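# Transfer 96-well plate from shaker S1 to nest N1

## Task

Take the 96-well plate off plate shaker S1 and set it into plate nest N1. It counts only if the plate rests level within the nest's locating features, its A1 well lies at the nest corner labelled A1, and it stays there without any help from the robot. Finally open the gripper and move the hand away.

## Robot and tools

ROBOT. Two 7-joint xArm7 arms, left_arm and right_arm, each with a parallel two-finger gripper. Either arm may do the job, and the idle one may be parked out of the way. The arms must never collide or press on each other hard.

FRAME. All poses use one scene frame. The origin is on the table top midway between the arms, +z is up, +x points out over the table, and left_arm sits on the +y side. The arm names do not match left or right in the images. Root links: left_arm at (+0.049, +0.292, 0) m, quat_wxyz (+0.998, 0, 0, +0.065); right_arm at (-0.040, -0.268, 0) m, quat_wxyz (+0.999, 0, 0, -0.051).

GRIPPER. The fingers point along the gripper's +z axis and close along its y axis. end_effector_position is the spot between the pads when closed, about 2 cm short of the fingertips. Closing pushes the tips roughly 10 mm further along +z. The fully open pad gap is 84 mm. Grasp the plate across its narrow width, on the body above the flange. Pushing a pad down onto the base flange can jam it, and opening may not release it. Well A1 is the plate's cut-off corner.

execute_actions. Arguments: "actions", a list holding zero items or one item, and optional "pictures" (boolean; images are returned by default). Empty list: changes nothing and reports the current state. Motion item: {"rows": [...], "steps": n}, with 1 to 15 rows and n from 1 to 15 (default 15). Each row runs for one control step of 1/30 s, and the final row repeats until n steps are done. Wait item: {"steps": n}, with n up to 300 and no rows. It returns once n steps have passed since the previous result, and your reply time counts toward them. A refused call sends nothing.

ROW LAYOUT. Each row is a single list of 16 numbers, each in [-1, 1], always covering both arms: left_arm's joints 1 to 7 then its opening, then right_arm's joints 1 to 7 then its opening. Joint numbers are offsets, not poses. They are measured from each arm's joint angles in the latest result that lists them, not from the previous row. If no result in the scene has listed them yet, or from the second call in one reply onward, they are measured from where the arm is when the action begins. Scale: 1.0 equals 2.036 rad. So a row of all zero joint offsets actively returns the arm to the reference angles; it is not a pause. The opening value is absolute: +1 fully open, -1 closed.

JOINT ORDER AND RANGES (rad): waist -6.283 to 6.283; shoulder -2.059 to 2.094; upper arm roll -6.283 to 6.283; elbow -0.192 to 3.927; forearm roll -6.283 to 6.283; wrist pitch -1.693 to 3.142; wrist roll -6.283 to 6.283. A call is refused if it asks a joint to go more than 0.010 rad outward beyond its range. Actual limits can sit 0.010 rad either side of these values; a request beyond the real limit is clipped there, and the result may say "joint sent to its limit" (possibly about an earlier action). Silence does not prove more travel is available.

SPEED. Targets move at most 3.14 rad/s, take 0.16 s to reach that speed, and all joints of one arm are timed to arrive together. Each step the target stays within 0.623 rad of the measured angle, and if the targets would carry the gripper more than 70 mm from its measured position, they are pulled back. Big moves therefore need several calls.

BETWEEN CALLS. Arms keep heading to the last row's target while you think or wait, until they have nearly stopped or a step is HELD; after that only a new action pushes them on. Fingers still in motion keep moving.

RESULT LINES. The state line "left_arm: ... | right_arm: ..." gives each gripper's end_effector_position (m), end_effector_quat_wxyz and linear/angular velocities (m/s, rad/s); the printed position can be off, more so at long reach. "Joint positions" and "Joint velocities" list, per arm, the seven joints (rad, rad/s) then the pad gap (m, m/s; 0.084 when fully open). grip_measured is the measured opening on the same -1..+1 scale you command. Joint torques are total drive output with per-arm offsets, scaling and noise, nonzero even in free air. "joint command not followed" means the clearance check altered or blocked joint targets on some steps; the rest of the row was still applied. HELD marks steps where part or all of your row was not sent. TORQUE FAULT: a joint hit its load limit, so the arm backed off, froze for 10 s and dropped the rest of the call. MOTOR HOT appears from 65 °C; at 80 °C an OVER-TEMPERATURE FAULT brakes that arm until it cools. Holding loads heats motors, even while you think.

GRIPPING. To hold something, keep commanding an opening well under grip_measured; the bigger the gap, the firmer the squeeze (about 24 N per pad at most for objects up to about 6 cm). Closing fast can squeeze harder. Re-sending the grip_measured value still presses lightly, less on wider parts, which may slip.

LOAD LIMITS (N m, held load included): waist 46, shoulder 46, upper arm roll 27.6, elbow 27.6, forearm roll 27.6, wrist pitch 18.4, wrist roll 18.4.

zoom_image. Arguments: "camera" (cam_high, cam_low, cam_left_wrist or cam_right_wrist; each 504x504) and "region" [x0, y0, x1, y1] in pixels of that camera's latest image, origin top-left, at most 504 by 504. Returns a closer view. Wrist camera frame: +z forward, +x right in image, +y down.

read_manual. Optional "section" (only "licences"); returns licence texts, no motion.

finished_scene. Argument "scene" (integer, the current scene's number). Ends that scene for good and reports success; the plate must already be placed and released. Replying with no tool call ends everything.

AVOID. Knocking or placing anything off the table, drops, slips, slamming, hard shoves, arm-to-arm contact, torque faults and overheating. Short external tugs on the held plate or pushes on loose items may happen, so grip firmly and move smoothly.

Each tool is called after ">>>" by a JSON object that holds its "name" and its "arguments", one argument or row to a line.

## Session

>>> {"name": "execute_actions", "arguments": {
  "actions": []
}}

Scene clock: 0.00 s of 8400.00 s.
left_arm: end_effector_position=(+0.4754, +0.6816, +0.3218) grip_measured=+1.00 end_effector_quat_wxyz=(+0.009, +0.353, +0.840, +0.413) end_effector_velocity=(-0.000, +0.000, -0.000) end_effector_angular_velocity=(-0.000, -0.000, +0.000) | right_arm: end_effector_position=(+0.3567, -0.3096, +0.2483) grip_measured=+1.00 end_effector_quat_wxyz=(-0.001, +0.999, -0.052, -0.002) end_effector_velocity=(+0.000, +0.000, +0.000) end_effector_angular_velocity=(-0.000, -0.000, +0.001)
Joint positions: left_arm=[ 1.147 -0.126 -0.562  0.95   0.813  0.381 -2.317  0.084] | right_arm=[-0.001 -0.251 -0.003  0.914  0.002  1.169 -0.003  0.084]
Joint velocities: left_arm=[-0.  0.  0. -0. -0. -0. -0. -0.] | right_arm=[ 0.  0. -0.  0. -0. -0. -0.  0.]
Joint torques (N m, as the arm reports them, + toward a larger angle): no reading
Motor temperatures (°C, as the motors report them): left_arm=[27 31 32 30 27 31 34] | right_arm=[27 26 29 29 29 33 31]

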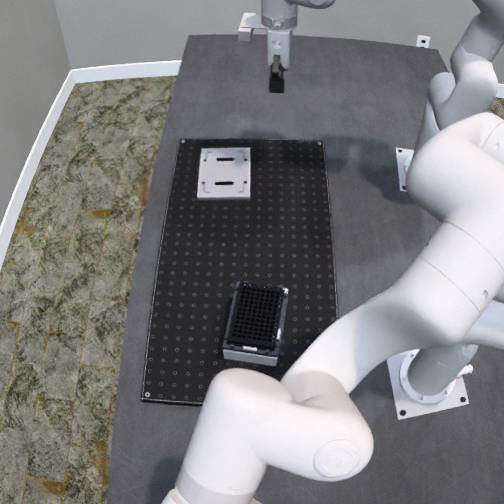

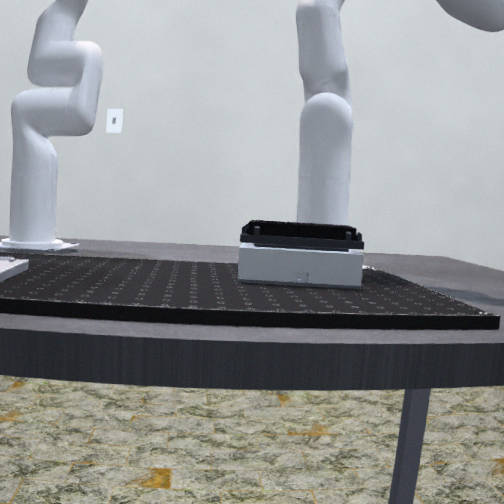

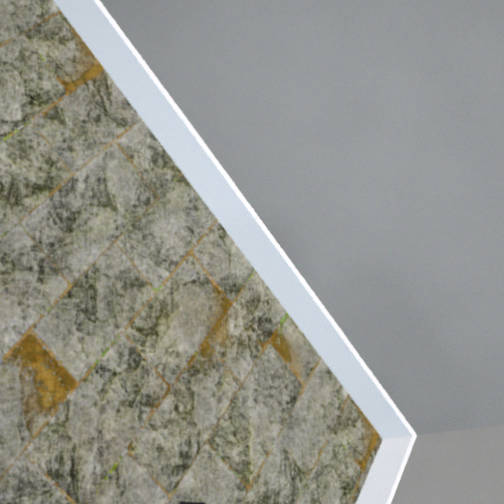

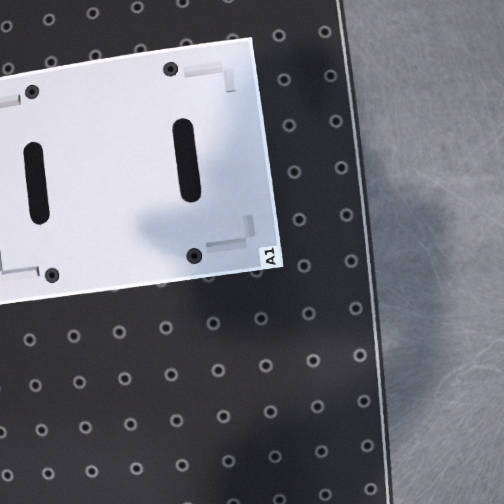

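>>> {"name": "execute_actions", "arguments": {
  "actions": [
    {"rows":[[-0.735,-0.061,0.276,-0.018,-0.399,0.387,0.259,1,-0.45,0,0,0,0,0,0,1]],"steps":15}
  ],
  "pictures": false
}}

>>> {"name": "execute_actions", "arguments": {
  "actions": [
    {"steps":30}
  ]
}}

Scene clock: 3.20 s of 8400.00 s.
left_arm: end_effector_position=(+0.4443, +0.5316, +0.2671) grip_measured=+1.00 end_effector_quat_wxyz=(-0.023, +0.423, +0.892, +0.159) end_effector_velocity=(+0.121, -0.477, -0.063) end_effector_angular_velocity=(-0.645, +0.272, -0.844) | right_arm: end_effector_position=(+0.2878, -0.4954, +0.2483) grip_measured=+1.00 end_effector_quat_wxyz=(-0.002, +0.954, -0.298, -0.001) end_effector_velocity=(-0.266, -0.382, -0.000) end_effector_angular_velocity=(-0.000, +0.001, -1.168)
Joint positions: left_arm=[ 0.476 -0.218 -0.149  0.923  0.252  0.93  -1.929  0.084] | right_arm=[-0.502 -0.251 -0.004  0.914  0.002  1.169 -0.003  0.084]
Joint velocities: left_arm=[-1.254 -0.072  0.337 -0.022 -0.574  0.546  0.317 -0.   ] | right_arm=[-1.172 -0.001  0.004 -0.001  0.     0.    -0.     0.   ]
Joint torques (N m, as the arm reports them, + toward a larger angle): left_arm=[ -1.31 -11.38   0.8   18.56   0.79  -1.26  -0.09] | right_arm=[ -1.47 -14.66   0.03  22.64  -0.11  -1.34  -0.46]
Motor temperatures (°C, as the motors report them): left_arm=[27 31 32 31 27 31 34] | right_arm=[27 27 29 31 29 33 31]
Steps of this call (steps 1 to 81: nothing new was sent; steps 82 to 96: all 15 steps of this action). Readings (joint positions):
82: left_arm=[1.146 -0.126 -0.562 0.950 0.813 0.382 -2.317] | right_arm=[-0.002 -0.251 -0.003 0.914 0.002 1.169 -0.003]
83: left_arm=[1.138 -0.128 -0.555 0.950 0.805 0.391 -2.309] | right_arm=[-0.009 -0.251 -0.001 0.914 0.002 1.169 -0.003]
85: left_arm=[1.077 -0.139 -0.499 0.946 0.743 0.453 -2.256] | right_arm=[-0.064 -0.251 0.006 0.914 0.003 1.169 -0.003]
89: left_arm=[0.808 -0.190 -0.274 0.933 0.473 0.720 -2.052] | right_arm=[-0.228 -0.251 -0.004 0.915 0.002 1.169 -0.003]
96: the state above

Scene clock: 4.20 s of 8400.00 s.
left_arm: end_effector_position=(+0.4379, +0.2063, +0.2477) grip_measured=+1.00 end_effector_quat_wxyz=(-0.002, +0.707, +0.708, -0.001) end_effector_velocity=(-0.002, -0.009, -0.000) end_effector_angular_velocity=(+0.001, +0.002, -0.021) | right_arm: end_effector_position=(+0.1689, -0.6076, +0.2483) grip_measured=+1.00 end_effector_quat_wxyz=(-0.002, +0.873, -0.488, -0.001) end_effector_velocity=(-0.000, -0.000, -0.000) end_effector_angular_velocity=(+0.000, -0.001, -0.002)
Joint positions: left_arm=[-0.348 -0.25   0.001  0.914  0.001  1.169 -1.79   0.084] | right_arm=[-0.917 -0.251 -0.003  0.914  0.002  1.169 -0.003  0.084]
Joint velocities: left_arm=[-0.01   0.001 -0.011  0.    -0.002  0.001  0.001 -0.   ] | right_arm=[-0.001  0.    -0.001  0.     0.001  0.     0.     0.   ]
Joint torques (N m, as the arm reports them, + toward a larger angle): left_arm=[  0.01 -10.65   0.63  18.35  -0.16  -1.2   -0.39] | right_arm=[ -1.57 -14.41  -0.17  22.67  -0.48  -1.56  -0.31]
Motor temperatures (°C, as the motors report them): left_arm=[27 31 32 31 27 31 34] | right_arm=[27 27 29 31 29 33 31]
Steps of this call (steps 1 to 30: the robot went on to your last target). Readings (joint positions):
1: left_arm=[0.434 -0.221 -0.138 0.922 0.234 0.947 -1.919] | right_arm=[-0.541 -0.251 -0.004 0.914 0.002 1.169 -0.003]
2: left_arm=[0.393 -0.223 -0.128 0.922 0.217 0.963 -1.910] | right_arm=[-0.580 -0.251 -0.004 0.914 0.002 1.169 -0.003]
4: left_arm=[0.312 -0.226 -0.111 0.921 0.188 0.991 -1.893] | right_arm=[-0.659 -0.251 -0.004 0.914 0.002 1.169 -0.003]
8: left_arm=[0.152 -0.232 -0.083 0.919 0.140 1.037 -1.867] | right_arm=[-0.815 -0.251 -0.003 0.914 0.002 1.169 -0.003]
30: the state above

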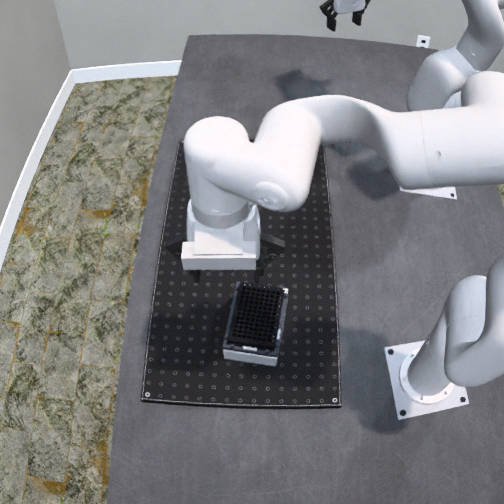

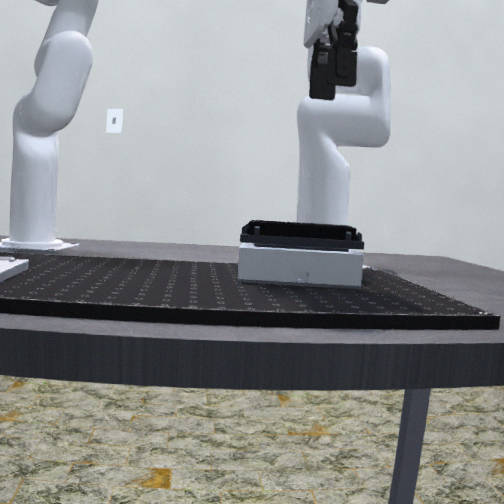

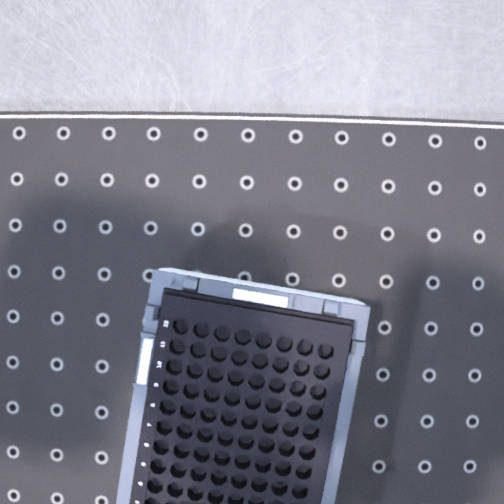

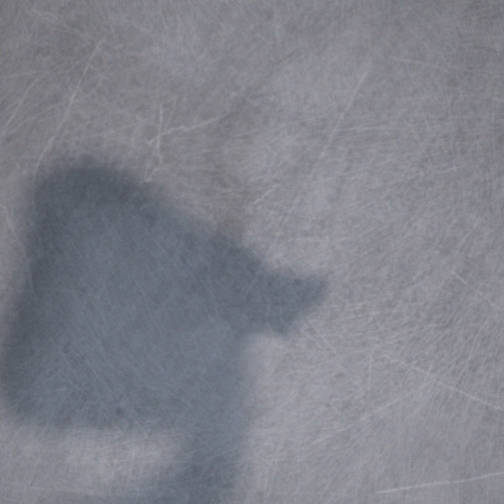

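>>> {"name": "execute_actions", "arguments": {
  "actions": [
    {"rows":[[-0.0363,-0.002,0,-0.1473,0,-0.1476,0.0442,1,0,0,0,0,0,0,0,1]],"steps":15}
  ],
  "pictures": false
}}

>>> {"name": "execute_actions", "arguments": {
  "actions": [
    {"steps":10}
  ]
}}

Scene clock: 6.67 s of 8400.00 s.
left_arm: end_effector_position=(+0.3995, +0.1874, +0.1517) grip_measured=+1.00 end_effector_quat_wxyz=(+0.001, +0.762, +0.648, +0.001) end_effector_velocity=(+0.004, -0.002, +0.002) end_effector_angular_velocity=(-0.008, -0.027, -0.007) | right_arm: end_effector_position=(+0.1689, -0.6076, +0.2483) grip_measured=+1.00 end_effector_quat_wxyz=(-0.002, +0.873, -0.488, -0.001) end_effector_velocity=(-0.000, -0.000, -0.000) end_effector_angular_velocity=(+0.000, +0.000, -0.001)
Joint positions: left_arm=[-0.421 -0.255  0.001  0.618  0.001  0.87  -1.701  0.084] | right_arm=[-0.917 -0.251 -0.003  0.914  0.002  1.169 -0.003  0.084]
Joint velocities: left_arm=[-0.003 -0.008  0.002 -0.008  0.    -0.029  0.007 -0.   ] | right_arm=[-0.001 -0.     0.    -0.     0.     0.    -0.     0.   ]
Joint torques (N m, as the arm reports them, + toward a larger angle): left_arm=[ -0.92 -10.2    0.55  16.87  -0.03  -1.19  -0.32] | right_arm=[ -0.57 -14.12  -0.42  22.78  -0.32  -1.66  -0.31]
Motor temperatures (°C, as the motors report them): left_arm=[27 31 32 32 27 31 34] | right_arm=[27 27 29 32 29 33 31]
Steps of this call (steps 1 to 15: the robot went on to your last target; steps 16 to 59: nothing new was sent; steps 60 to 74: all 15 steps of this action). Readings (joint positions):
60: left_arm=[-0.350 -0.251 -0.001 0.913 0.001 1.168 -1.790] | right_arm=[-0.917 -0.251 -0.003 0.914 0.002 1.169 -0.003]
61: left_arm=[-0.351 -0.251 -0.000 0.907 0.001 1.159 -1.787] | right_arm=[-0.917 -0.251 -0.003 0.914 0.002 1.169 -0.003]
63: left_arm=[-0.365 -0.254 0.002 0.852 0.001 1.097 -1.769] | right_arm=[-0.917 -0.251 -0.003 0.914 0.002 1.169 -0.003]
67: left_arm=[-0.406 -0.252 -0.001 0.675 0.001 0.937 -1.720] | right_arm=[-0.917 -0.251 -0.003 0.914 0.002 1.169 -0.003]
74: the state above

Scene clock: 7.00 s of 8400.00 s.
left_arm: end_effector_position=(+0.3983, +0.1875, +0.1503) grip_measured=+1.00 end_effector_quat_wxyz=(-0.000, +0.762, +0.647, +0.000) end_effector_velocity=(-0.001, -0.000, -0.001) end_effector_angular_velocity=(+0.001, +0.002, -0.004) | right_arm: end_effector_position=(+0.1689, -0.6076, +0.2483) grip_measured=+1.00 end_effector_quat_wxyz=(-0.002, +0.873, -0.488, -0.001) end_effector_velocity=(+0.000, +0.000, -0.000) end_effector_angular_velocity=(+0.000, +0.000, +0.001)
Joint positions: left_arm=[-0.422 -0.255  0.001  0.614  0.001  0.869 -1.7    0.084] | right_arm=[-0.917 -0.251 -0.003  0.914  0.002  1.169 -0.003  0.084]
Joint velocities: left_arm=[-0.001  0.    -0.001 -0.003  0.    -0.001  0.001  0.   ] | right_arm=[ 0.  0.  0. -0. -0.  0. -0. -0.]
Joint torques (N m, as the arm reports them, + toward a larger angle): left_arm=[-0.84 -9.98  0.65 17.25 -0.05 -1.18 -0.22] | right_arm=[ -1.03 -14.55   0.31  22.8   -0.58  -1.43  -0.38]
Motor temperatures (°C, as the motors report them): left_arm=[27 31 32 32 27 31 34] | right_arm=[27 27 29 32 29 33 31]
Steps of this call (steps 1 to 10: the robot went on to your last target). Readings (joint positions):
1: left_arm=[-0.421 -0.255 0.001 0.617 0.001 0.869 -1.701] | right_arm=[-0.917 -0.251 -0.003 0.914 0.002 1.169 -0.003]
2: left_arm=[-0.421 -0.255 0.001 0.617 0.001 0.869 -1.700] | right_arm=[-0.917 -0.251 -0.003 0.914 0.002 1.169 -0.003]
4: left_arm=[-0.421 -0.255 0.001 0.615 0.001 0.869 -1.700] | right_arm=[-0.917 -0.251 -0.003 0.914 0.002 1.169 -0.003]
8: left_arm=[-0.422 -0.255 0.001 0.614 0.001 0.869 -1.700] | right_arm=[-0.917 -0.251 -0.003 0.914 0.002 1.169 -0.003]
10: the state above

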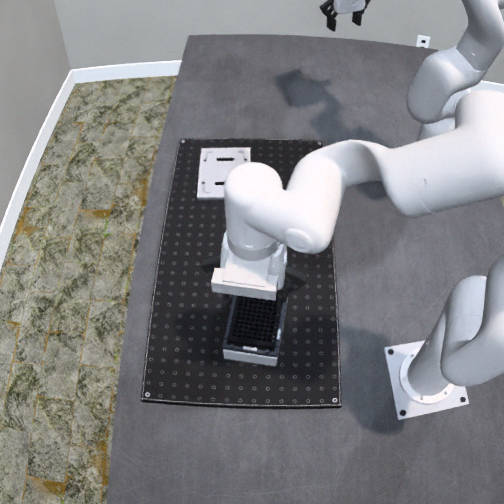

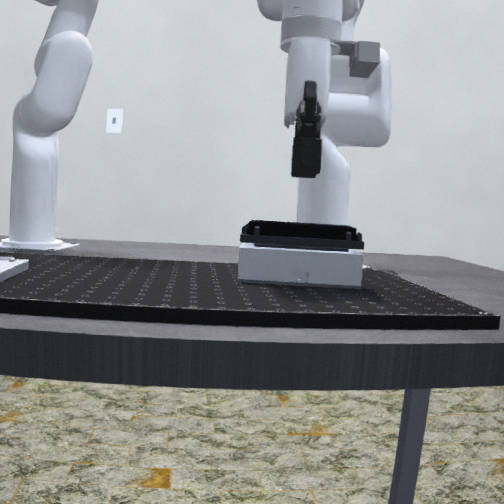

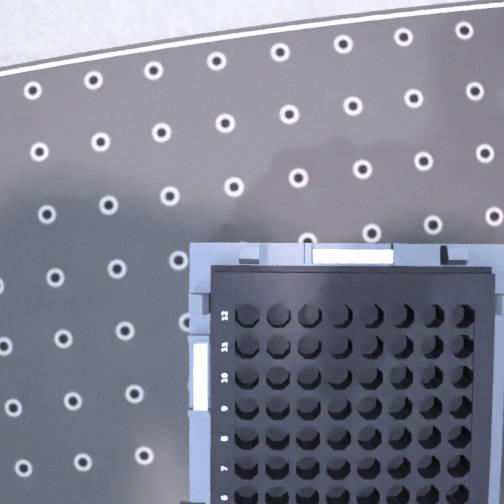

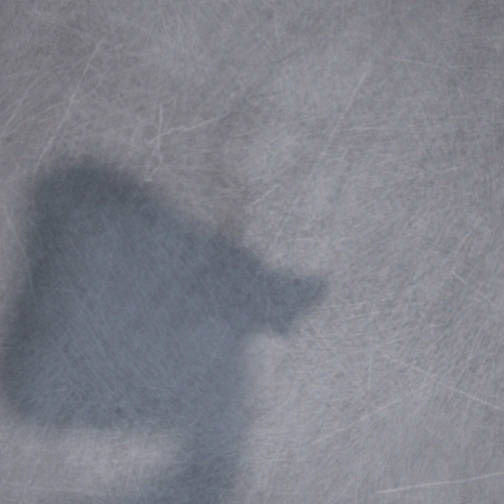

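>>> {"name": "execute_actions", "arguments": {
  "actions": [
    {"rows":[[0,0.0382,0,-0.0294,0,-0.0675,0,1,0,0,0,0,0,0,0,1],[0,0.0382,0,-0.0294,0,-0.0675,0,1,0,0,0,0,0,0,0,1],[0,0.0382,0,-0.0294,0,-0.0675,0,1,0,0,0,0,0,0,0,1],[0,0.0382,0,-0.0294,0,-0.0675,0,1,0,0,0,0,0,0,0,1],[0,0.0382,0,-0.0294,0,-0.0675,0,1,0,0,0,0,0,0,0,1],[0,0.0382,0,-0.0294,0,-0.0675,0,1,0,0,0,0,0,0,0,1],[0,0.0382,0,-0.0294,0,-0.0675,0,1,0,0,0,0,0,0,0,1],[0,0.0382,0,-0.0294,0,-0.0675,0,1,0,0,0,0,0,0,0,1],[0,0.0695,0,-0.0413,0,-0.1108,0,1,0,0,0,0,0,0,0,1]],"steps":15}
  ],
  "pictures": false
}}

>>> {"name": "execute_actions", "arguments": {
  "actions": [
    {"steps":10}
  ]
}}

Scene clock: 9.40 s of 8400.00 s.
left_arm: end_effector_position=(+0.3976, +0.1876, +0.0888) grip_measured=+1.00 end_effector_quat_wxyz=(+0.001, +0.762, +0.647, +0.001) end_effector_velocity=(+0.008, -0.005, -0.003) end_effector_angular_velocity=(-0.007, -0.029, -0.012) | right_arm: end_effector_position=(+0.1689, -0.6076, +0.2483) grip_measured=+1.00 end_effector_quat_wxyz=(-0.002, +0.873, -0.488, -0.001) end_effector_velocity=(-0.000, -0.000, -0.000) end_effector_angular_velocity=(+0.000, -0.000, -0.001)
Joint positions: left_arm=[-0.422 -0.121  0.001  0.536  0.001  0.654 -1.7    0.084] | right_arm=[-0.917 -0.251 -0.003  0.914  0.002  1.169 -0.003  0.084]
Joint velocities: left_arm=[-0.002  0.018 -0.005 -0.001  0.002 -0.049  0.003  0.   ] | right_arm=[-0.001 -0.    -0.    -0.     0.     0.    -0.    -0.   ]
Joint torques (N m, as the arm reports them, + toward a larger angle): left_arm=[-0.14 -3.53  0.7   9.83  0.06 -3.69 -0.31] | right_arm=[ -1.24 -14.01  -0.18  22.38  -0.36  -1.64  -0.73]
Motor temperatures (°C, as the motors report them): left_arm=[27 31 32 33 27 31 34] | right_arm=[27 27 29 33 29 33 31]
Steps of this call (steps 1 to 15: the robot went on to your last target; steps 16 to 57: nothing new was sent; steps 58 to 72: all 15 steps of this action). Readings (joint positions):
58: left_arm=[-0.422 -0.254 0.001 0.613 0.001 0.868 -1.700] | right_arm=[-0.917 -0.251 -0.003 0.914 0.002 1.169 -0.003]
59: left_arm=[-0.422 -0.251 0.001 0.611 0.001 0.859 -1.700] | right_arm=[-0.917 -0.251 -0.003 0.914 0.002 1.169 -0.003]
61: left_arm=[-0.422 -0.222 0.000 0.592 0.002 0.804 -1.700] | right_arm=[-0.917 -0.251 -0.003 0.914 0.002 1.169 -0.003]
65: left_arm=[-0.421 -0.178 0.001 0.553 0.001 0.741 -1.700] | right_arm=[-0.917 -0.251 -0.003 0.914 0.002 1.169 -0.003]
72: the state above

Scene clock: 9.73 s of 8400.00 s.
left_arm: end_effector_position=(+0.3975, +0.1875, +0.0874) grip_measured=+1.00 end_effector_quat_wxyz=(+0.001, +0.762, +0.647, +0.001) end_effector_velocity=(-0.001, +0.000, -0.003) end_effector_angular_velocity=(+0.002, +0.007, -0.001) | right_arm: end_effector_position=(+0.1689, -0.6076, +0.2483) grip_measured=+1.00 end_effector_quat_wxyz=(-0.002, +0.873, -0.488, -0.001) end_effector_velocity=(+0.000, +0.000, +0.000) end_effector_angular_velocity=(-0.000, -0.000, +0.000)
Joint positions: left_arm=[-0.422 -0.118  0.     0.533  0.001  0.647 -1.7    0.084] | right_arm=[-0.917 -0.251 -0.003  0.914  0.002  1.169 -0.003  0.084]
Joint velocities: left_arm=[ 0.     0.008  0.    -0.001 -0.    -0.002  0.001  0.   ] | right_arm=[ 0. -0.  0.  0.  0. -0.  0. -0.]
Joint torques (N m, as the arm reports them, + toward a larger angle): left_arm=[-0.18  3.69  0.83  5.85  0.55 -5.17 -0.46] | right_arm=[ -1.78 -14.25   0.3   22.52  -0.49  -1.39  -0.21]
Motor temperatures (°C, as the motors report them): left_arm=[27 31 32 33 27 31 34] | right_arm=[27 27 29 33 29 33 31]
Steps of this call (steps 1 to 10: the robot went on to your last target). Readings (joint positions):
1: left_arm=[-0.422 -0.120 0.001 0.535 0.001 0.652 -1.700] | right_arm=[-0.917 -0.251 -0.003 0.914 0.002 1.169 -0.003]
2: left_arm=[-0.422 -0.120 0.001 0.535 0.001 0.651 -1.700] | right_arm=[-0.917 -0.251 -0.003 0.914 0.002 1.169 -0.003]
4: left_arm=[-0.422 -0.119 0.001 0.534 0.001 0.650 -1.700] | right_arm=[-0.917 -0.251 -0.003 0.914 0.002 1.169 -0.003]
8: left_arm=[-0.422 -0.118 0.000 0.533 0.001 0.648 -1.700] | right_arm=[-0.917 -0.251 -0.003 0.914 0.002 1.169 -0.003]
10: the state above

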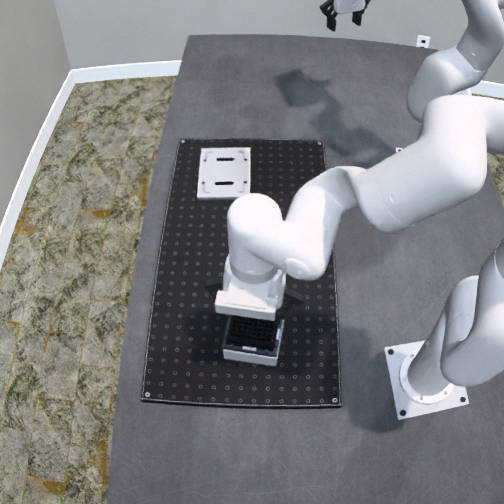

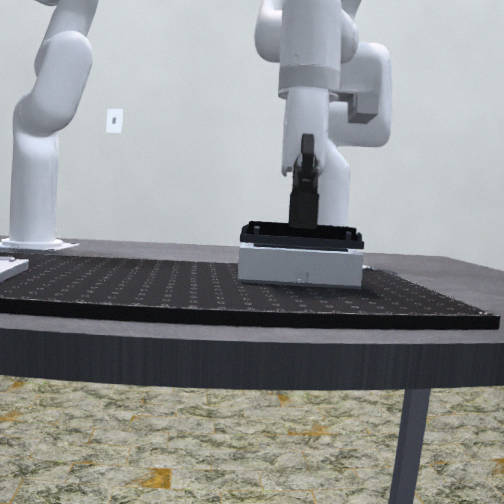

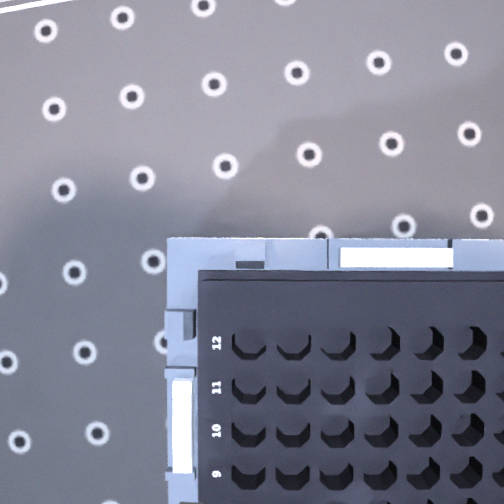

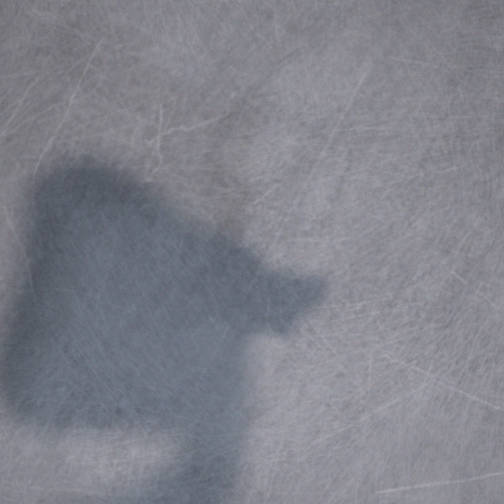

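>>> {"name": "zoom_image", "arguments": {
  "camera": "cam_low",
  "region": [220, 160, 380, 290]
}}

>>> {"name": "zoom_image", "arguments": {
  "camera": "cam_high",
  "region": [190, 270, 320, 380]
}}

Region (220, 160, 380, 290) of cam_low's 504x504 image, scaled by 3.150, with more detail than that image has; it fills the top 410 rows of this view, and the rest is white.

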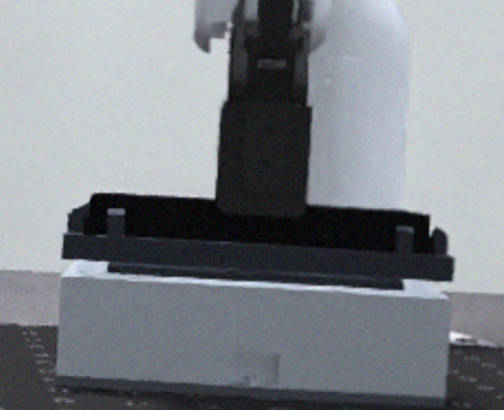

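Region (190, 270, 320, 380) of cam_high's 504x504 image, scaled by 3.877, with more detail than that image has; it fills the top 426 rows of this view, and the rest is white.

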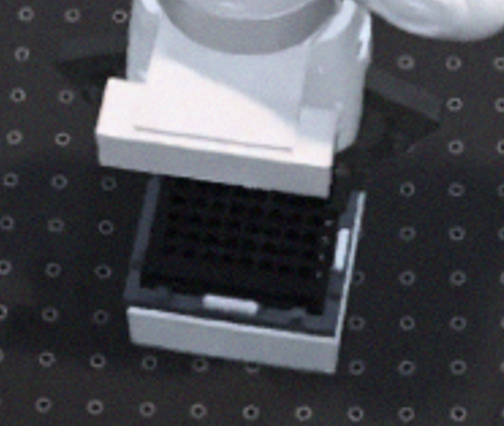

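>>> {"name": "execute_actions", "arguments": {
  "actions": [
    {"rows":[[0,-0.0142,0,-0.0006,0,0.0156,0,1,0,0,0,0,0,0,0,1],[0,-0.0142,0,-0.0006,0,0.0156,0,1,0,0,0,0,0,0,0,1],[0,-0.0142,0,-0.0006,0,0.0156,0,1,0,0,0,0,0,0,0,1],[0,-0.0142,0,-0.0006,0,0.0156,0,1,0,0,0,0,0,0,0,1],[0,-0.0142,0,-0.0006,0,0.0156,0,1,0,0,0,0,0,0,0,1],[0,-0.0142,0,-0.0006,0,0.0156,0,1,0,0,0,0,0,0,0,1],[0,-0.0142,0,-0.0006,0,0.0156,0,1,0,0,0,0,0,0,0,1],[0,-0.0142,0,-0.0006,0,0.0156,0,1,0,0,0,0,0,0,0,1],[0,-0.0142,0,-0.0006,0,0.0156,0,1,0,0,0,0,0,0,0,1],[0,0.003,0,-0.0062,0,-0.0072,0,1,0,0,0,0,0,0,0,1]],"steps":15}
  ],
  "pictures": false
}}

>>> {"name": "execute_actions", "arguments": {
  "actions": [
    {"steps":10}
  ]
}}

Scene clock: 12.23 s of 8400.00 s.
left_arm: end_effector_position=(+0.3940, +0.1888, +0.0826) grip_measured=+1.00 end_effector_quat_wxyz=(-0.001, +0.762, +0.647, -0.000) end_effector_velocity=(+0.004, -0.002, -0.017) end_effector_angular_velocity=(-0.004, -0.014, -0.002) | right_arm: end_effector_position=(+0.1689, -0.6076, +0.2483) grip_measured=+1.00 end_effector_quat_wxyz=(-0.002, +0.873, -0.488, -0.001) end_effector_velocity=(-0.000, -0.000, -0.000) end_effector_angular_velocity=(+0.000, -0.000, -0.001)
Joint positions: left_arm=[-0.421 -0.113  0.001  0.521  0.001  0.637 -1.7    0.084] | right_arm=[-0.917 -0.251 -0.003  0.914  0.002  1.169 -0.003  0.084]
Joint velocities: left_arm=[-0.     0.053 -0.002 -0.011 -0.    -0.079  0.     0.   ] | right_arm=[-0.  0. -0. -0.  0. -0.  0.  0.]
Joint torques (N m, as the arm reports them, + toward a larger angle): left_arm=[ -0.43 -10.11   0.41  11.2    0.12  -0.65  -0.13] | right_arm=[ -1.84 -14.55  -0.44  22.27  -0.28  -1.56  -0.2 ]
Motor temperatures (°C, as the motors report them): left_arm=[27 31 32 32 27 31 34] | right_arm=[27 27 29 34 29 33 31]
Steps of this call (steps 1 to 15: the robot went on to your last target; steps 16 to 60: nothing new was sent; steps 61 to 75: all 15 steps of this action). Readings (joint positions):
61: left_arm=[-0.422 -0.119 0.001 0.530 0.001 0.645 -1.700] | right_arm=[-0.917 -0.251 -0.003 0.914 0.002 1.169 -0.003]
62: left_arm=[-0.422 -0.123 0.001 0.530 0.001 0.650 -1.700] | right_arm=[-0.917 -0.251 -0.003 0.914 0.002 1.169 -0.003]
64: left_arm=[-0.421 -0.134 0.001 0.527 0.002 0.661 -1.700] | right_arm=[-0.917 -0.251 -0.003 0.914 0.002 1.169 -0.003]
68: left_arm=[-0.422 -0.140 0.001 0.525 0.002 0.672 -1.700] | right_arm=[-0.917 -0.251 -0.003 0.914 0.002 1.169 -0.003]
75: the state above

Scene clock: 12.57 s of 8400.00 s.
left_arm: end_effector_position=(+0.3942, +0.1886, +0.0820) grip_measured=+1.00 end_effector_quat_wxyz=(-0.000, +0.762, +0.647, +0.000) end_effector_velocity=(-0.000, -0.000, -0.000) end_effector_angular_velocity=(+0.000, -0.000, +0.000) | right_arm: end_effector_position=(+0.1689, -0.6076, +0.2483) grip_measured=+1.00 end_effector_quat_wxyz=(-0.002, +0.873, -0.488, -0.001) end_effector_velocity=(+0.001, +0.000, +0.000) end_effector_angular_velocity=(-0.000, +0.000, +0.002)
Joint positions: left_arm=[-0.422 -0.112  0.001  0.52   0.001  0.633 -1.7    0.084] | right_arm=[-0.917 -0.251 -0.003  0.914  0.002  1.169 -0.003  0.084]
Joint velocities: left_arm=[ 0.  0. -0. -0.  0. -0. -0.  0.] | right_arm=[ 0.002  0.     0.     0.    -0.    -0.    -0.     0.   ]
Joint torques (N m, as the arm reports them, + toward a larger angle): left_arm=[-0.57 -8.7   0.15 11.38  0.07 -0.86 -0.09] | right_arm=[ -1.75 -14.95   0.17  22.45  -0.32  -1.68  -0.5 ]
Motor temperatures (°C, as the motors report them): left_arm=[27 31 32 32 27 31 34] | right_arm=[27 27 29 34 29 33 31]
Steps of this call (steps 1 to 10: the robot went on to your last target). Readings (joint positions):
1: left_arm=[-0.422 -0.112 0.001 0.521 0.001 0.635 -1.700] | right_arm=[-0.917 -0.251 -0.003 0.914 0.002 1.169 -0.003]
2: left_arm=[-0.422 -0.112 0.001 0.521 0.001 0.634 -1.700] | right_arm=[-0.917 -0.251 -0.003 0.914 0.002 1.169 -0.003]
4: left_arm=[-0.422 -0.112 0.001 0.521 0.001 0.633 -1.700] | right_arm=[-0.917 -0.251 -0.003 0.914 0.002 1.169 -0.003]
8: left_arm=[-0.422 -0.112 0.001 0.521 0.001 0.633 -1.700] | right_arm=[-0.917 -0.251 -0.003 0.914 0.002 1.169 -0.003]
10: the state above

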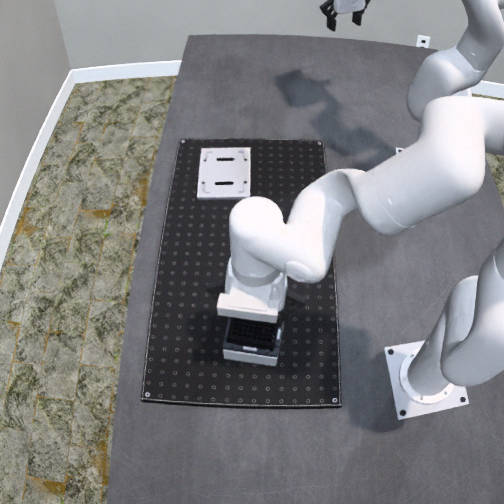

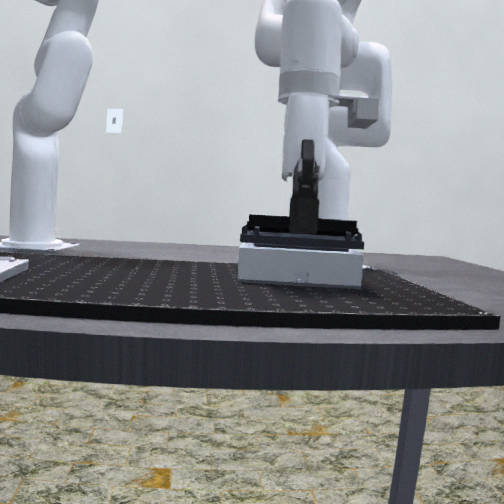

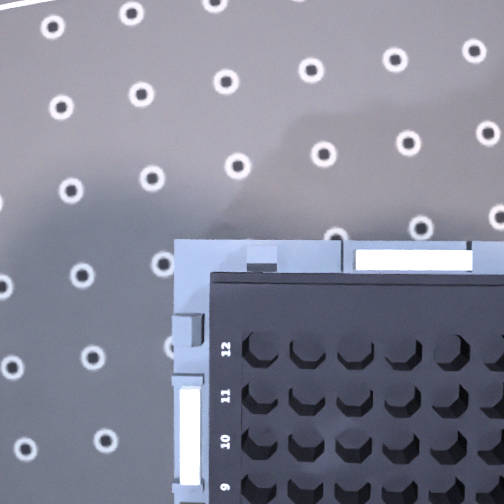

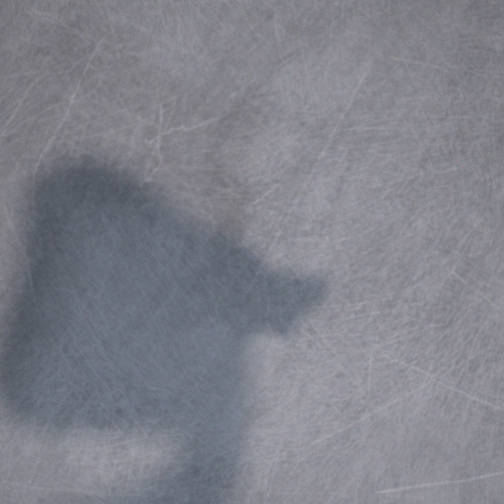

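Fingers straddle the plate. Close.

>>> {"name": "execute_actions", "arguments": {
  "actions": [
    {"rows":[[0,0,0,0,0,0,0,0.6,0,0,0,0,0,0,0,1],[0,0,0,0,0,0,0,0.2,0,0,0,0,0,0,0,1],[0,0,0,0,0,0,0,-0.2,0,0,0,0,0,0,0,1],[0,0,0,0,0,0,0,-0.6,0,0,0,0,0,0,0,1],[0,0,0,0,0,0,0,-1,0,0,0,0,0,0,0,1]],"steps":15}
  ],
  "pictures": false
}}

Scene clock: 13.47 s of 8400.00 s.
left_arm: end_effector_position=(+0.3942, +0.1886, +0.0820) grip_measured=+0.99 end_effector_quat_wxyz=(-0.000, +0.762, +0.647, +0.000) end_effector_velocity=(-0.000, -0.000, +0.000) end_effector_angular_velocity=(+0.000, -0.001, -0.002) | right_arm: end_effector_position=(+0.1689, -0.6076, +0.2483) grip_measured=+1.00 end_effector_quat_wxyz=(-0.002, +0.873, -0.488, -0.001) end_effector_velocity=(-0.001, -0.000, -0.000) end_effector_angular_velocity=(+0.000, -0.000, -0.002)
Joint positions: left_arm=[-0.422 -0.112  0.001  0.521  0.001  0.633 -1.7    0.084] | right_arm=[-0.917 -0.251 -0.003  0.914  0.002  1.169 -0.003  0.084]
Joint velocities: left_arm=[-0.    -0.001 -0.001  0.     0.     0.     0.    -0.   ] | right_arm=[-0.002  0.    -0.    -0.     0.     0.     0.     0.   ]
Joint torques (N m, as the arm reports them, + toward a larger angle): left_arm=[-0.85 -8.24  0.28 10.83 -0.31 -0.93 -0.28] | right_arm=[ -1.14 -14.53   0.13  22.7   -0.41  -1.78  -0.26]
Motor temperatures (°C, as the motors report them): left_arm=[27 31 32 32 27 31 34] | right_arm=[27 27 29 34 29 33 31]
Steps of this call (steps 1 to 12: the robot went on to your last target; steps 13 to 27: all 15 steps of this action). Readings (joint positions):
13: left_arm=[-0.422 -0.112 0.001 0.521 0.001 0.633 -1.700] | right_arm=[-0.917 -0.251 -0.003 0.914 0.002 1.169 -0.003]
14: left_arm=[-0.422 -0.112 0.001 0.521 0.001 0.633 -1.700] | right_arm=[-0.917 -0.251 -0.003 0.914 0.002 1.169 -0.003]
16: left_arm=[-0.422 -0.112 0.001 0.521 0.001 0.633 -1.700] | right_arm=[-0.917 -0.251 -0.003 0.914 0.002 1.169 -0.003]
20: left_arm=[-0.422 -0.112 0.001 0.521 0.001 0.633 -1.700] | right_arm=[-0.917 -0.251 -0.003 0.914 0.002 1.169 -0.003]
27: the state above

>>> {"name": "execute_actions", "arguments": {
  "actions": [
    {"rows":[[0,-0.0172,0,0.0053,0,0.0224,0,-1,0,0,0,0,0,0,0,1],[0,-0.0172,0,0.0053,0,0.0224,0,-1,0,0,0,0,0,0,0,1],[0,-0.0172,0,0.0053,0,0.0224,0,-1,0,0,0,0,0,0,0,1],[0,-0.0172,0,0.0053,0,0.0224,0,-1,0,0,0,0,0,0,0,1],[0,-0.0172,0,0.0053,0,0.0224,0,-1,0,0,0,0,0,0,0,1],[0,-0.0172,0,0.0053,0,0.0224,0,-1,0,0,0,0,0,0,0,1],[0,-0.0859,0,0.0466,0,0.1325,0,-1,0,0,0,0,0,0,0,1]],"steps":15}
  ],
  "pictures": false
}}

>>> {"name": "execute_actions", "arguments": {
  "actions": [
    {"steps":8}
  ]
}}

Scene clock: 14.87 s of 8400.00 s.
left_arm: end_effector_position=(+0.3979, +0.1874, +0.1605) grip_measured=+0.99 end_effector_quat_wxyz=(+0.005, +0.762, +0.647, +0.004) end_effector_velocity=(-0.039, +0.013, +0.021) end_effector_angular_velocity=(+0.033, +0.113, +0.003) | right_arm: end_effector_position=(+0.1689, -0.6076, +0.2483) grip_measured=+1.00 end_effector_quat_wxyz=(-0.002, +0.873, -0.488, -0.001) end_effector_velocity=(+0.000, +0.000, -0.000) end_effector_angular_velocity=(-0.000, +0.001, +0.001)
Joint positions: left_arm=[-0.422 -0.283  0.     0.617  0.001  0.888 -1.7    0.084] | right_arm=[-0.917 -0.251 -0.003  0.914  0.002  1.169 -0.003  0.084]
Joint velocities: left_arm=[ 0.001 -0.094  0.003  0.013 -0.     0.224  0.    -0.   ] | right_arm=[ 0.    -0.     0.    -0.    -0.001  0.    -0.    -0.   ]
Joint torques (N m, as the arm reports them, + toward a larger angle): left_arm=[-0.52 -6.24  0.66 13.16  0.04 -1.16 -0.08] | right_arm=[ -1.   -14.25  -0.34  23.11  -0.53  -1.78  -0.46]
Motor temperatures (°C, as the motors report them): left_arm=[27 32 32 33 27 31 34] | right_arm=[27 27 29 35 29 33 31]
Steps of this call (steps 1 to 15: the robot went on to your last target; steps 16 to 27: nothing new was sent; steps 28 to 42: all 15 steps of this action). Readings (joint positions):
28: left_arm=[-0.422 -0.112 0.001 0.521 0.001 0.633 -1.700] | right_arm=[-0.917 -0.251 -0.003 0.914 0.002 1.169 -0.003]
29: left_arm=[-0.422 -0.116 0.001 0.521 0.001 0.642 -1.700] | right_arm=[-0.917 -0.251 -0.003 0.914 0.002 1.169 -0.003]
31: left_arm=[-0.422 -0.134 0.001 0.525 0.001 0.663 -1.700] | right_arm=[-0.917 -0.251 -0.003 0.914 0.002 1.169 -0.003]
35: left_arm=[-0.422 -0.149 0.000 0.531 0.001 0.687 -1.700] | right_arm=[-0.917 -0.251 -0.003 0.914 0.002 1.169 -0.003]
42: the state above

Scene clock: 15.13 s of 8400.00 s.
left_arm: end_effector_position=(+0.3936, +0.1889, +0.1590) grip_measured=+0.99 end_effector_quat_wxyz=(-0.001, +0.762, +0.647, -0.000) end_effector_velocity=(+0.005, -0.001, +0.006) end_effector_angular_velocity=(-0.005, -0.015, +0.000) | right_arm: end_effector_position=(+0.1689, -0.6076, +0.2483) grip_measured=+1.00 end_effector_quat_wxyz=(-0.002, +0.873, -0.488, -0.001) end_effector_velocity=(+0.000, +0.000, +0.000) end_effector_angular_velocity=(+0.000, -0.000, +0.001)
Joint positions: left_arm=[-0.422 -0.285  0.001  0.614  0.001  0.902 -1.7    0.084] | right_arm=[-0.917 -0.251 -0.003  0.914  0.002  1.169 -0.003  0.084]
Joint velocities: left_arm=[-0.    -0.006  0.001  0.01  -0.     0.001  0.     0.   ] | right_arm=[ 0.001  0.    -0.     0.     0.     0.     0.    -0.   ]
Joint torques (N m, as the arm reports them, + toward a larger angle): left_arm=[-0.26 -9.55  0.68 17.41 -0.17 -1.24 -0.26] | right_arm=[ -1.69 -14.18  -0.05  22.62  -0.05  -1.82  -0.24]
Motor temperatures (°C, as the motors report them): left_arm=[27 32 32 33 27 31 34] | right_arm=[27 27 29 35 29 33 31]
Steps of this call (steps 1 to 8: the robot went on to your last target). Readings (joint positions):
1: left_arm=[-0.422 -0.285 0.000 0.616 0.001 0.894 -1.700] | right_arm=[-0.917 -0.251 -0.003 0.914 0.002 1.169 -0.003]
2: left_arm=[-0.422 -0.285 0.001 0.615 0.001 0.898 -1.700] | right_arm=[-0.917 -0.251 -0.003 0.914 0.002 1.169 -0.003]
4: left_arm=[-0.422 -0.285 0.001 0.613 0.001 0.901 -1.700] | right_arm=[-0.917 -0.251 -0.003 0.914 0.002 1.169 -0.003]
8: the state above

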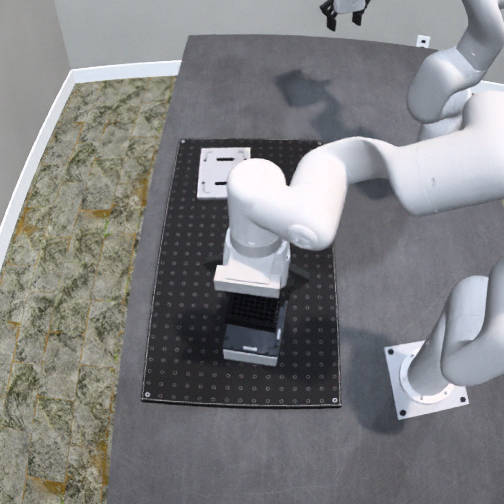

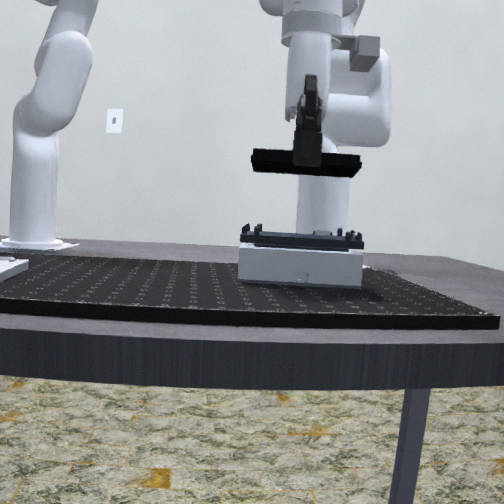

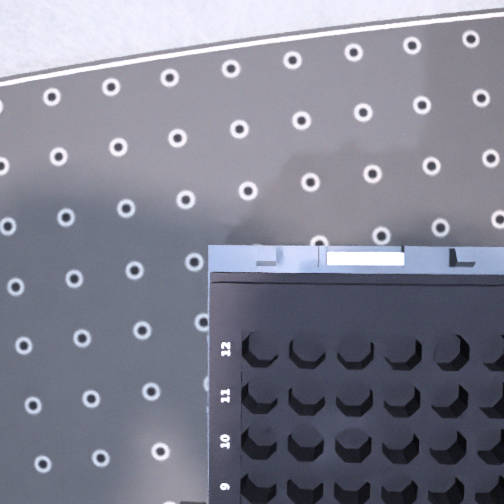

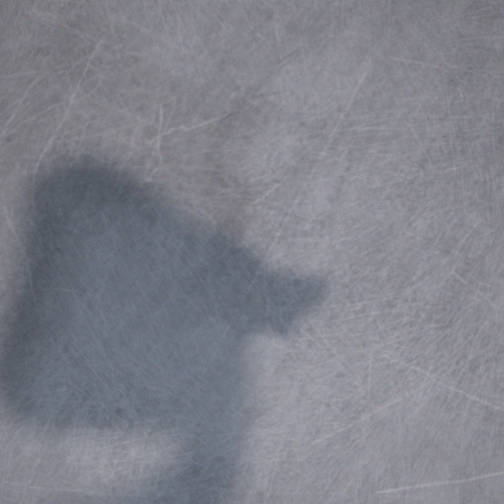

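>>> {"name": "execute_actions", "arguments": {
  "actions": [
    {"rows":[[-0.2833,0.5296,0,0.6321,0,0.101,-0.3865,-1,0,0,0,0,0,0,0,1]],"steps":15}
  ],
  "pictures": false
}}

>>> {"name": "execute_actions", "arguments": {
  "actions": [
    {"steps":30}
  ]
}}

Scene clock: 16.83 s of 8400.00 s.
left_arm: end_effector_position=(+0.4331, +0.0037, +0.1303) grip_measured=+0.99 end_effector_quat_wxyz=(-0.061, +0.725, +0.686, -0.010) end_effector_velocity=(+0.089, -0.400, -0.164) end_effector_angular_velocity=(+0.193, +0.095, +0.241) | right_arm: end_effector_position=(+0.1689, -0.6076, +0.2483) grip_measured=+1.00 end_effector_quat_wxyz=(-0.002, +0.873, -0.488, -0.001) end_effector_velocity=(+0.000, +0.000, +0.000) end_effector_angular_velocity=(+0.000, -0.001, +0.000)
Joint positions: left_arm=[-0.774  0.232 -0.     1.136  0.001  1.027 -2.159  0.084] | right_arm=[-0.917 -0.251 -0.003  0.914  0.002  1.169 -0.003  0.084]
Joint velocities: left_arm=[-0.554  1.322 -0.001  1.326 -0.     0.197 -0.802 -0.   ] | right_arm=[ 0.    -0.     0.     0.     0.001  0.    -0.     0.   ]
Joint torques (N m, as the arm reports them, + toward a larger angle): left_arm=[  0.32 -17.45   0.33  16.2   -0.05  -1.08  -0.06] | right_arm=[ -1.06 -14.23  -0.17  23.46  -0.33  -1.59  -0.53]
Motor temperatures (°C, as the motors report them): left_arm=[27 32 32 33 27 31 34] | right_arm=[27 27 29 35 29 33 31]
Steps of this call (steps 1 to 30: the robot went on to your last target; steps 31 to 36: nothing new was sent; steps 37 to 51: all 15 steps of this action). Readings (joint positions):
37: left_arm=[-0.422 -0.286 0.001 0.616 0.001 0.903 -1.701] | right_arm=[-0.917 -0.251 -0.003 0.914 0.002 1.169 -0.003]
38: left_arm=[-0.429 -0.279 0.002 0.623 0.001 0.906 -1.710] | right_arm=[-0.917 -0.251 -0.003 0.914 0.002 1.169 -0.003]
40: left_arm=[-0.479 -0.223 0.007 0.680 0.002 0.926 -1.768] | right_arm=[-0.917 -0.251 -0.003 0.914 0.002 1.169 -0.003]
44: left_arm=[-0.611 -0.063 0.000 0.840 0.001 0.970 -1.925] | right_arm=[-0.917 -0.251 -0.003 0.914 0.002 1.169 -0.003]
51: the state above

Scene clock: 17.83 s of 8400.00 s.
left_arm: end_effector_position=(+0.4776, -0.2141, +0.1008) grip_measured=+0.99 end_effector_quat_wxyz=(+0.001, +0.690, +0.724, +0.000) end_effector_velocity=(+0.007, +0.010, -0.004) end_effector_angular_velocity=(+0.016, -0.001, +0.015) | right_arm: end_effector_position=(+0.1689, -0.6076, +0.2483) grip_measured=+1.00 end_effector_quat_wxyz=(-0.002, +0.873, -0.488, -0.001) end_effector_velocity=(-0.001, -0.000, +0.000) end_effector_angular_velocity=(-0.000, +0.000, -0.001)
Joint positions: left_arm=[-0.998  0.792  0.     1.901  0.001  1.107 -2.487  0.084] | right_arm=[-0.917 -0.251 -0.003  0.914  0.002  1.169 -0.003  0.084]
Joint velocities: left_arm=[ 0.006  0.004  0.012 -0.002  0.002  0.005 -0.001  0.   ] | right_arm=[-0.001  0.    -0.     0.    -0.001 -0.     0.    -0.   ]
Joint torques (N m, as the arm reports them, + toward a larger angle): left_arm=[ -1.27 -25.81  -0.43  18.8    0.09  -1.25  -0.37] | right_arm=[ -1.28 -14.23   0.38  22.77  -0.34  -1.6   -0.35]
Motor temperatures (°C, as the motors report them): left_arm=[27 32 32 33 27 31 34] | right_arm=[27 27 29 35 29 33 31]
Steps of this call (steps 1 to 30: the robot went on to your last target). Readings (joint positions):
1: left_arm=[-0.792 0.276 -0.000 1.181 0.001 1.033 -2.185] | right_arm=[-0.917 -0.251 -0.003 0.914 0.002 1.169 -0.003]
2: left_arm=[-0.808 0.319 -0.000 1.226 0.001 1.040 -2.210] | right_arm=[-0.917 -0.251 -0.003 0.914 0.002 1.169 -0.003]
4: left_arm=[-0.840 0.399 -0.000 1.320 0.001 1.051 -2.255] | right_arm=[-0.917 -0.251 -0.003 0.914 0.002 1.169 -0.003]
8: left_arm=[-0.895 0.536 0.001 1.524 0.001 1.071 -2.337] | right_arm=[-0.917 -0.251 -0.003 0.914 0.002 1.169 -0.003]
30: the state above

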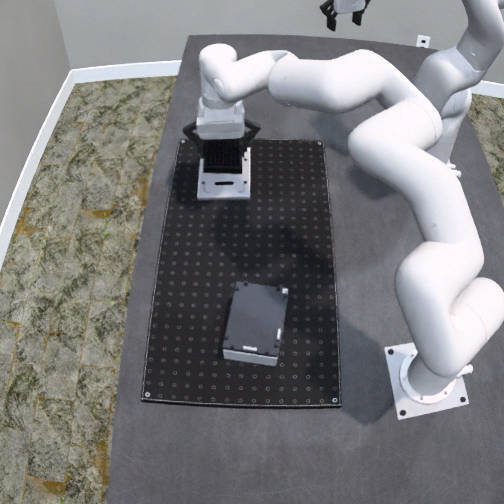

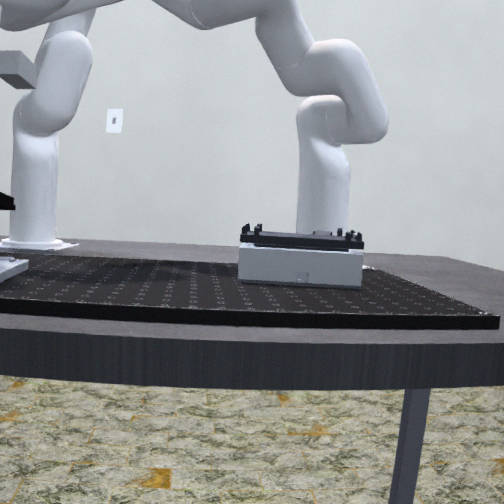

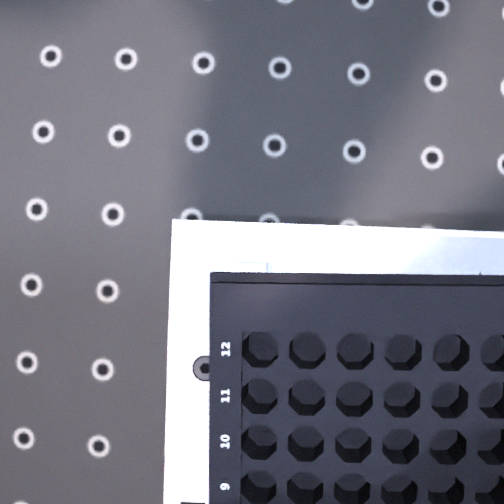

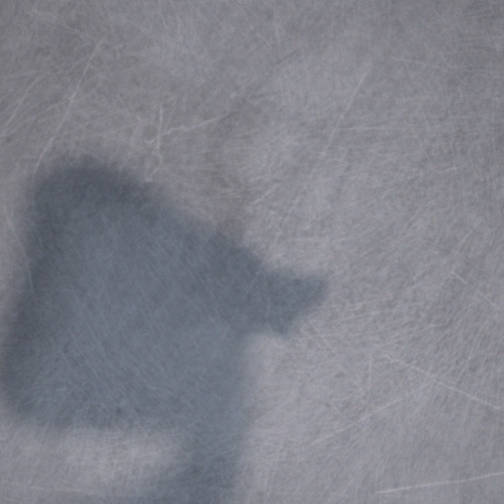

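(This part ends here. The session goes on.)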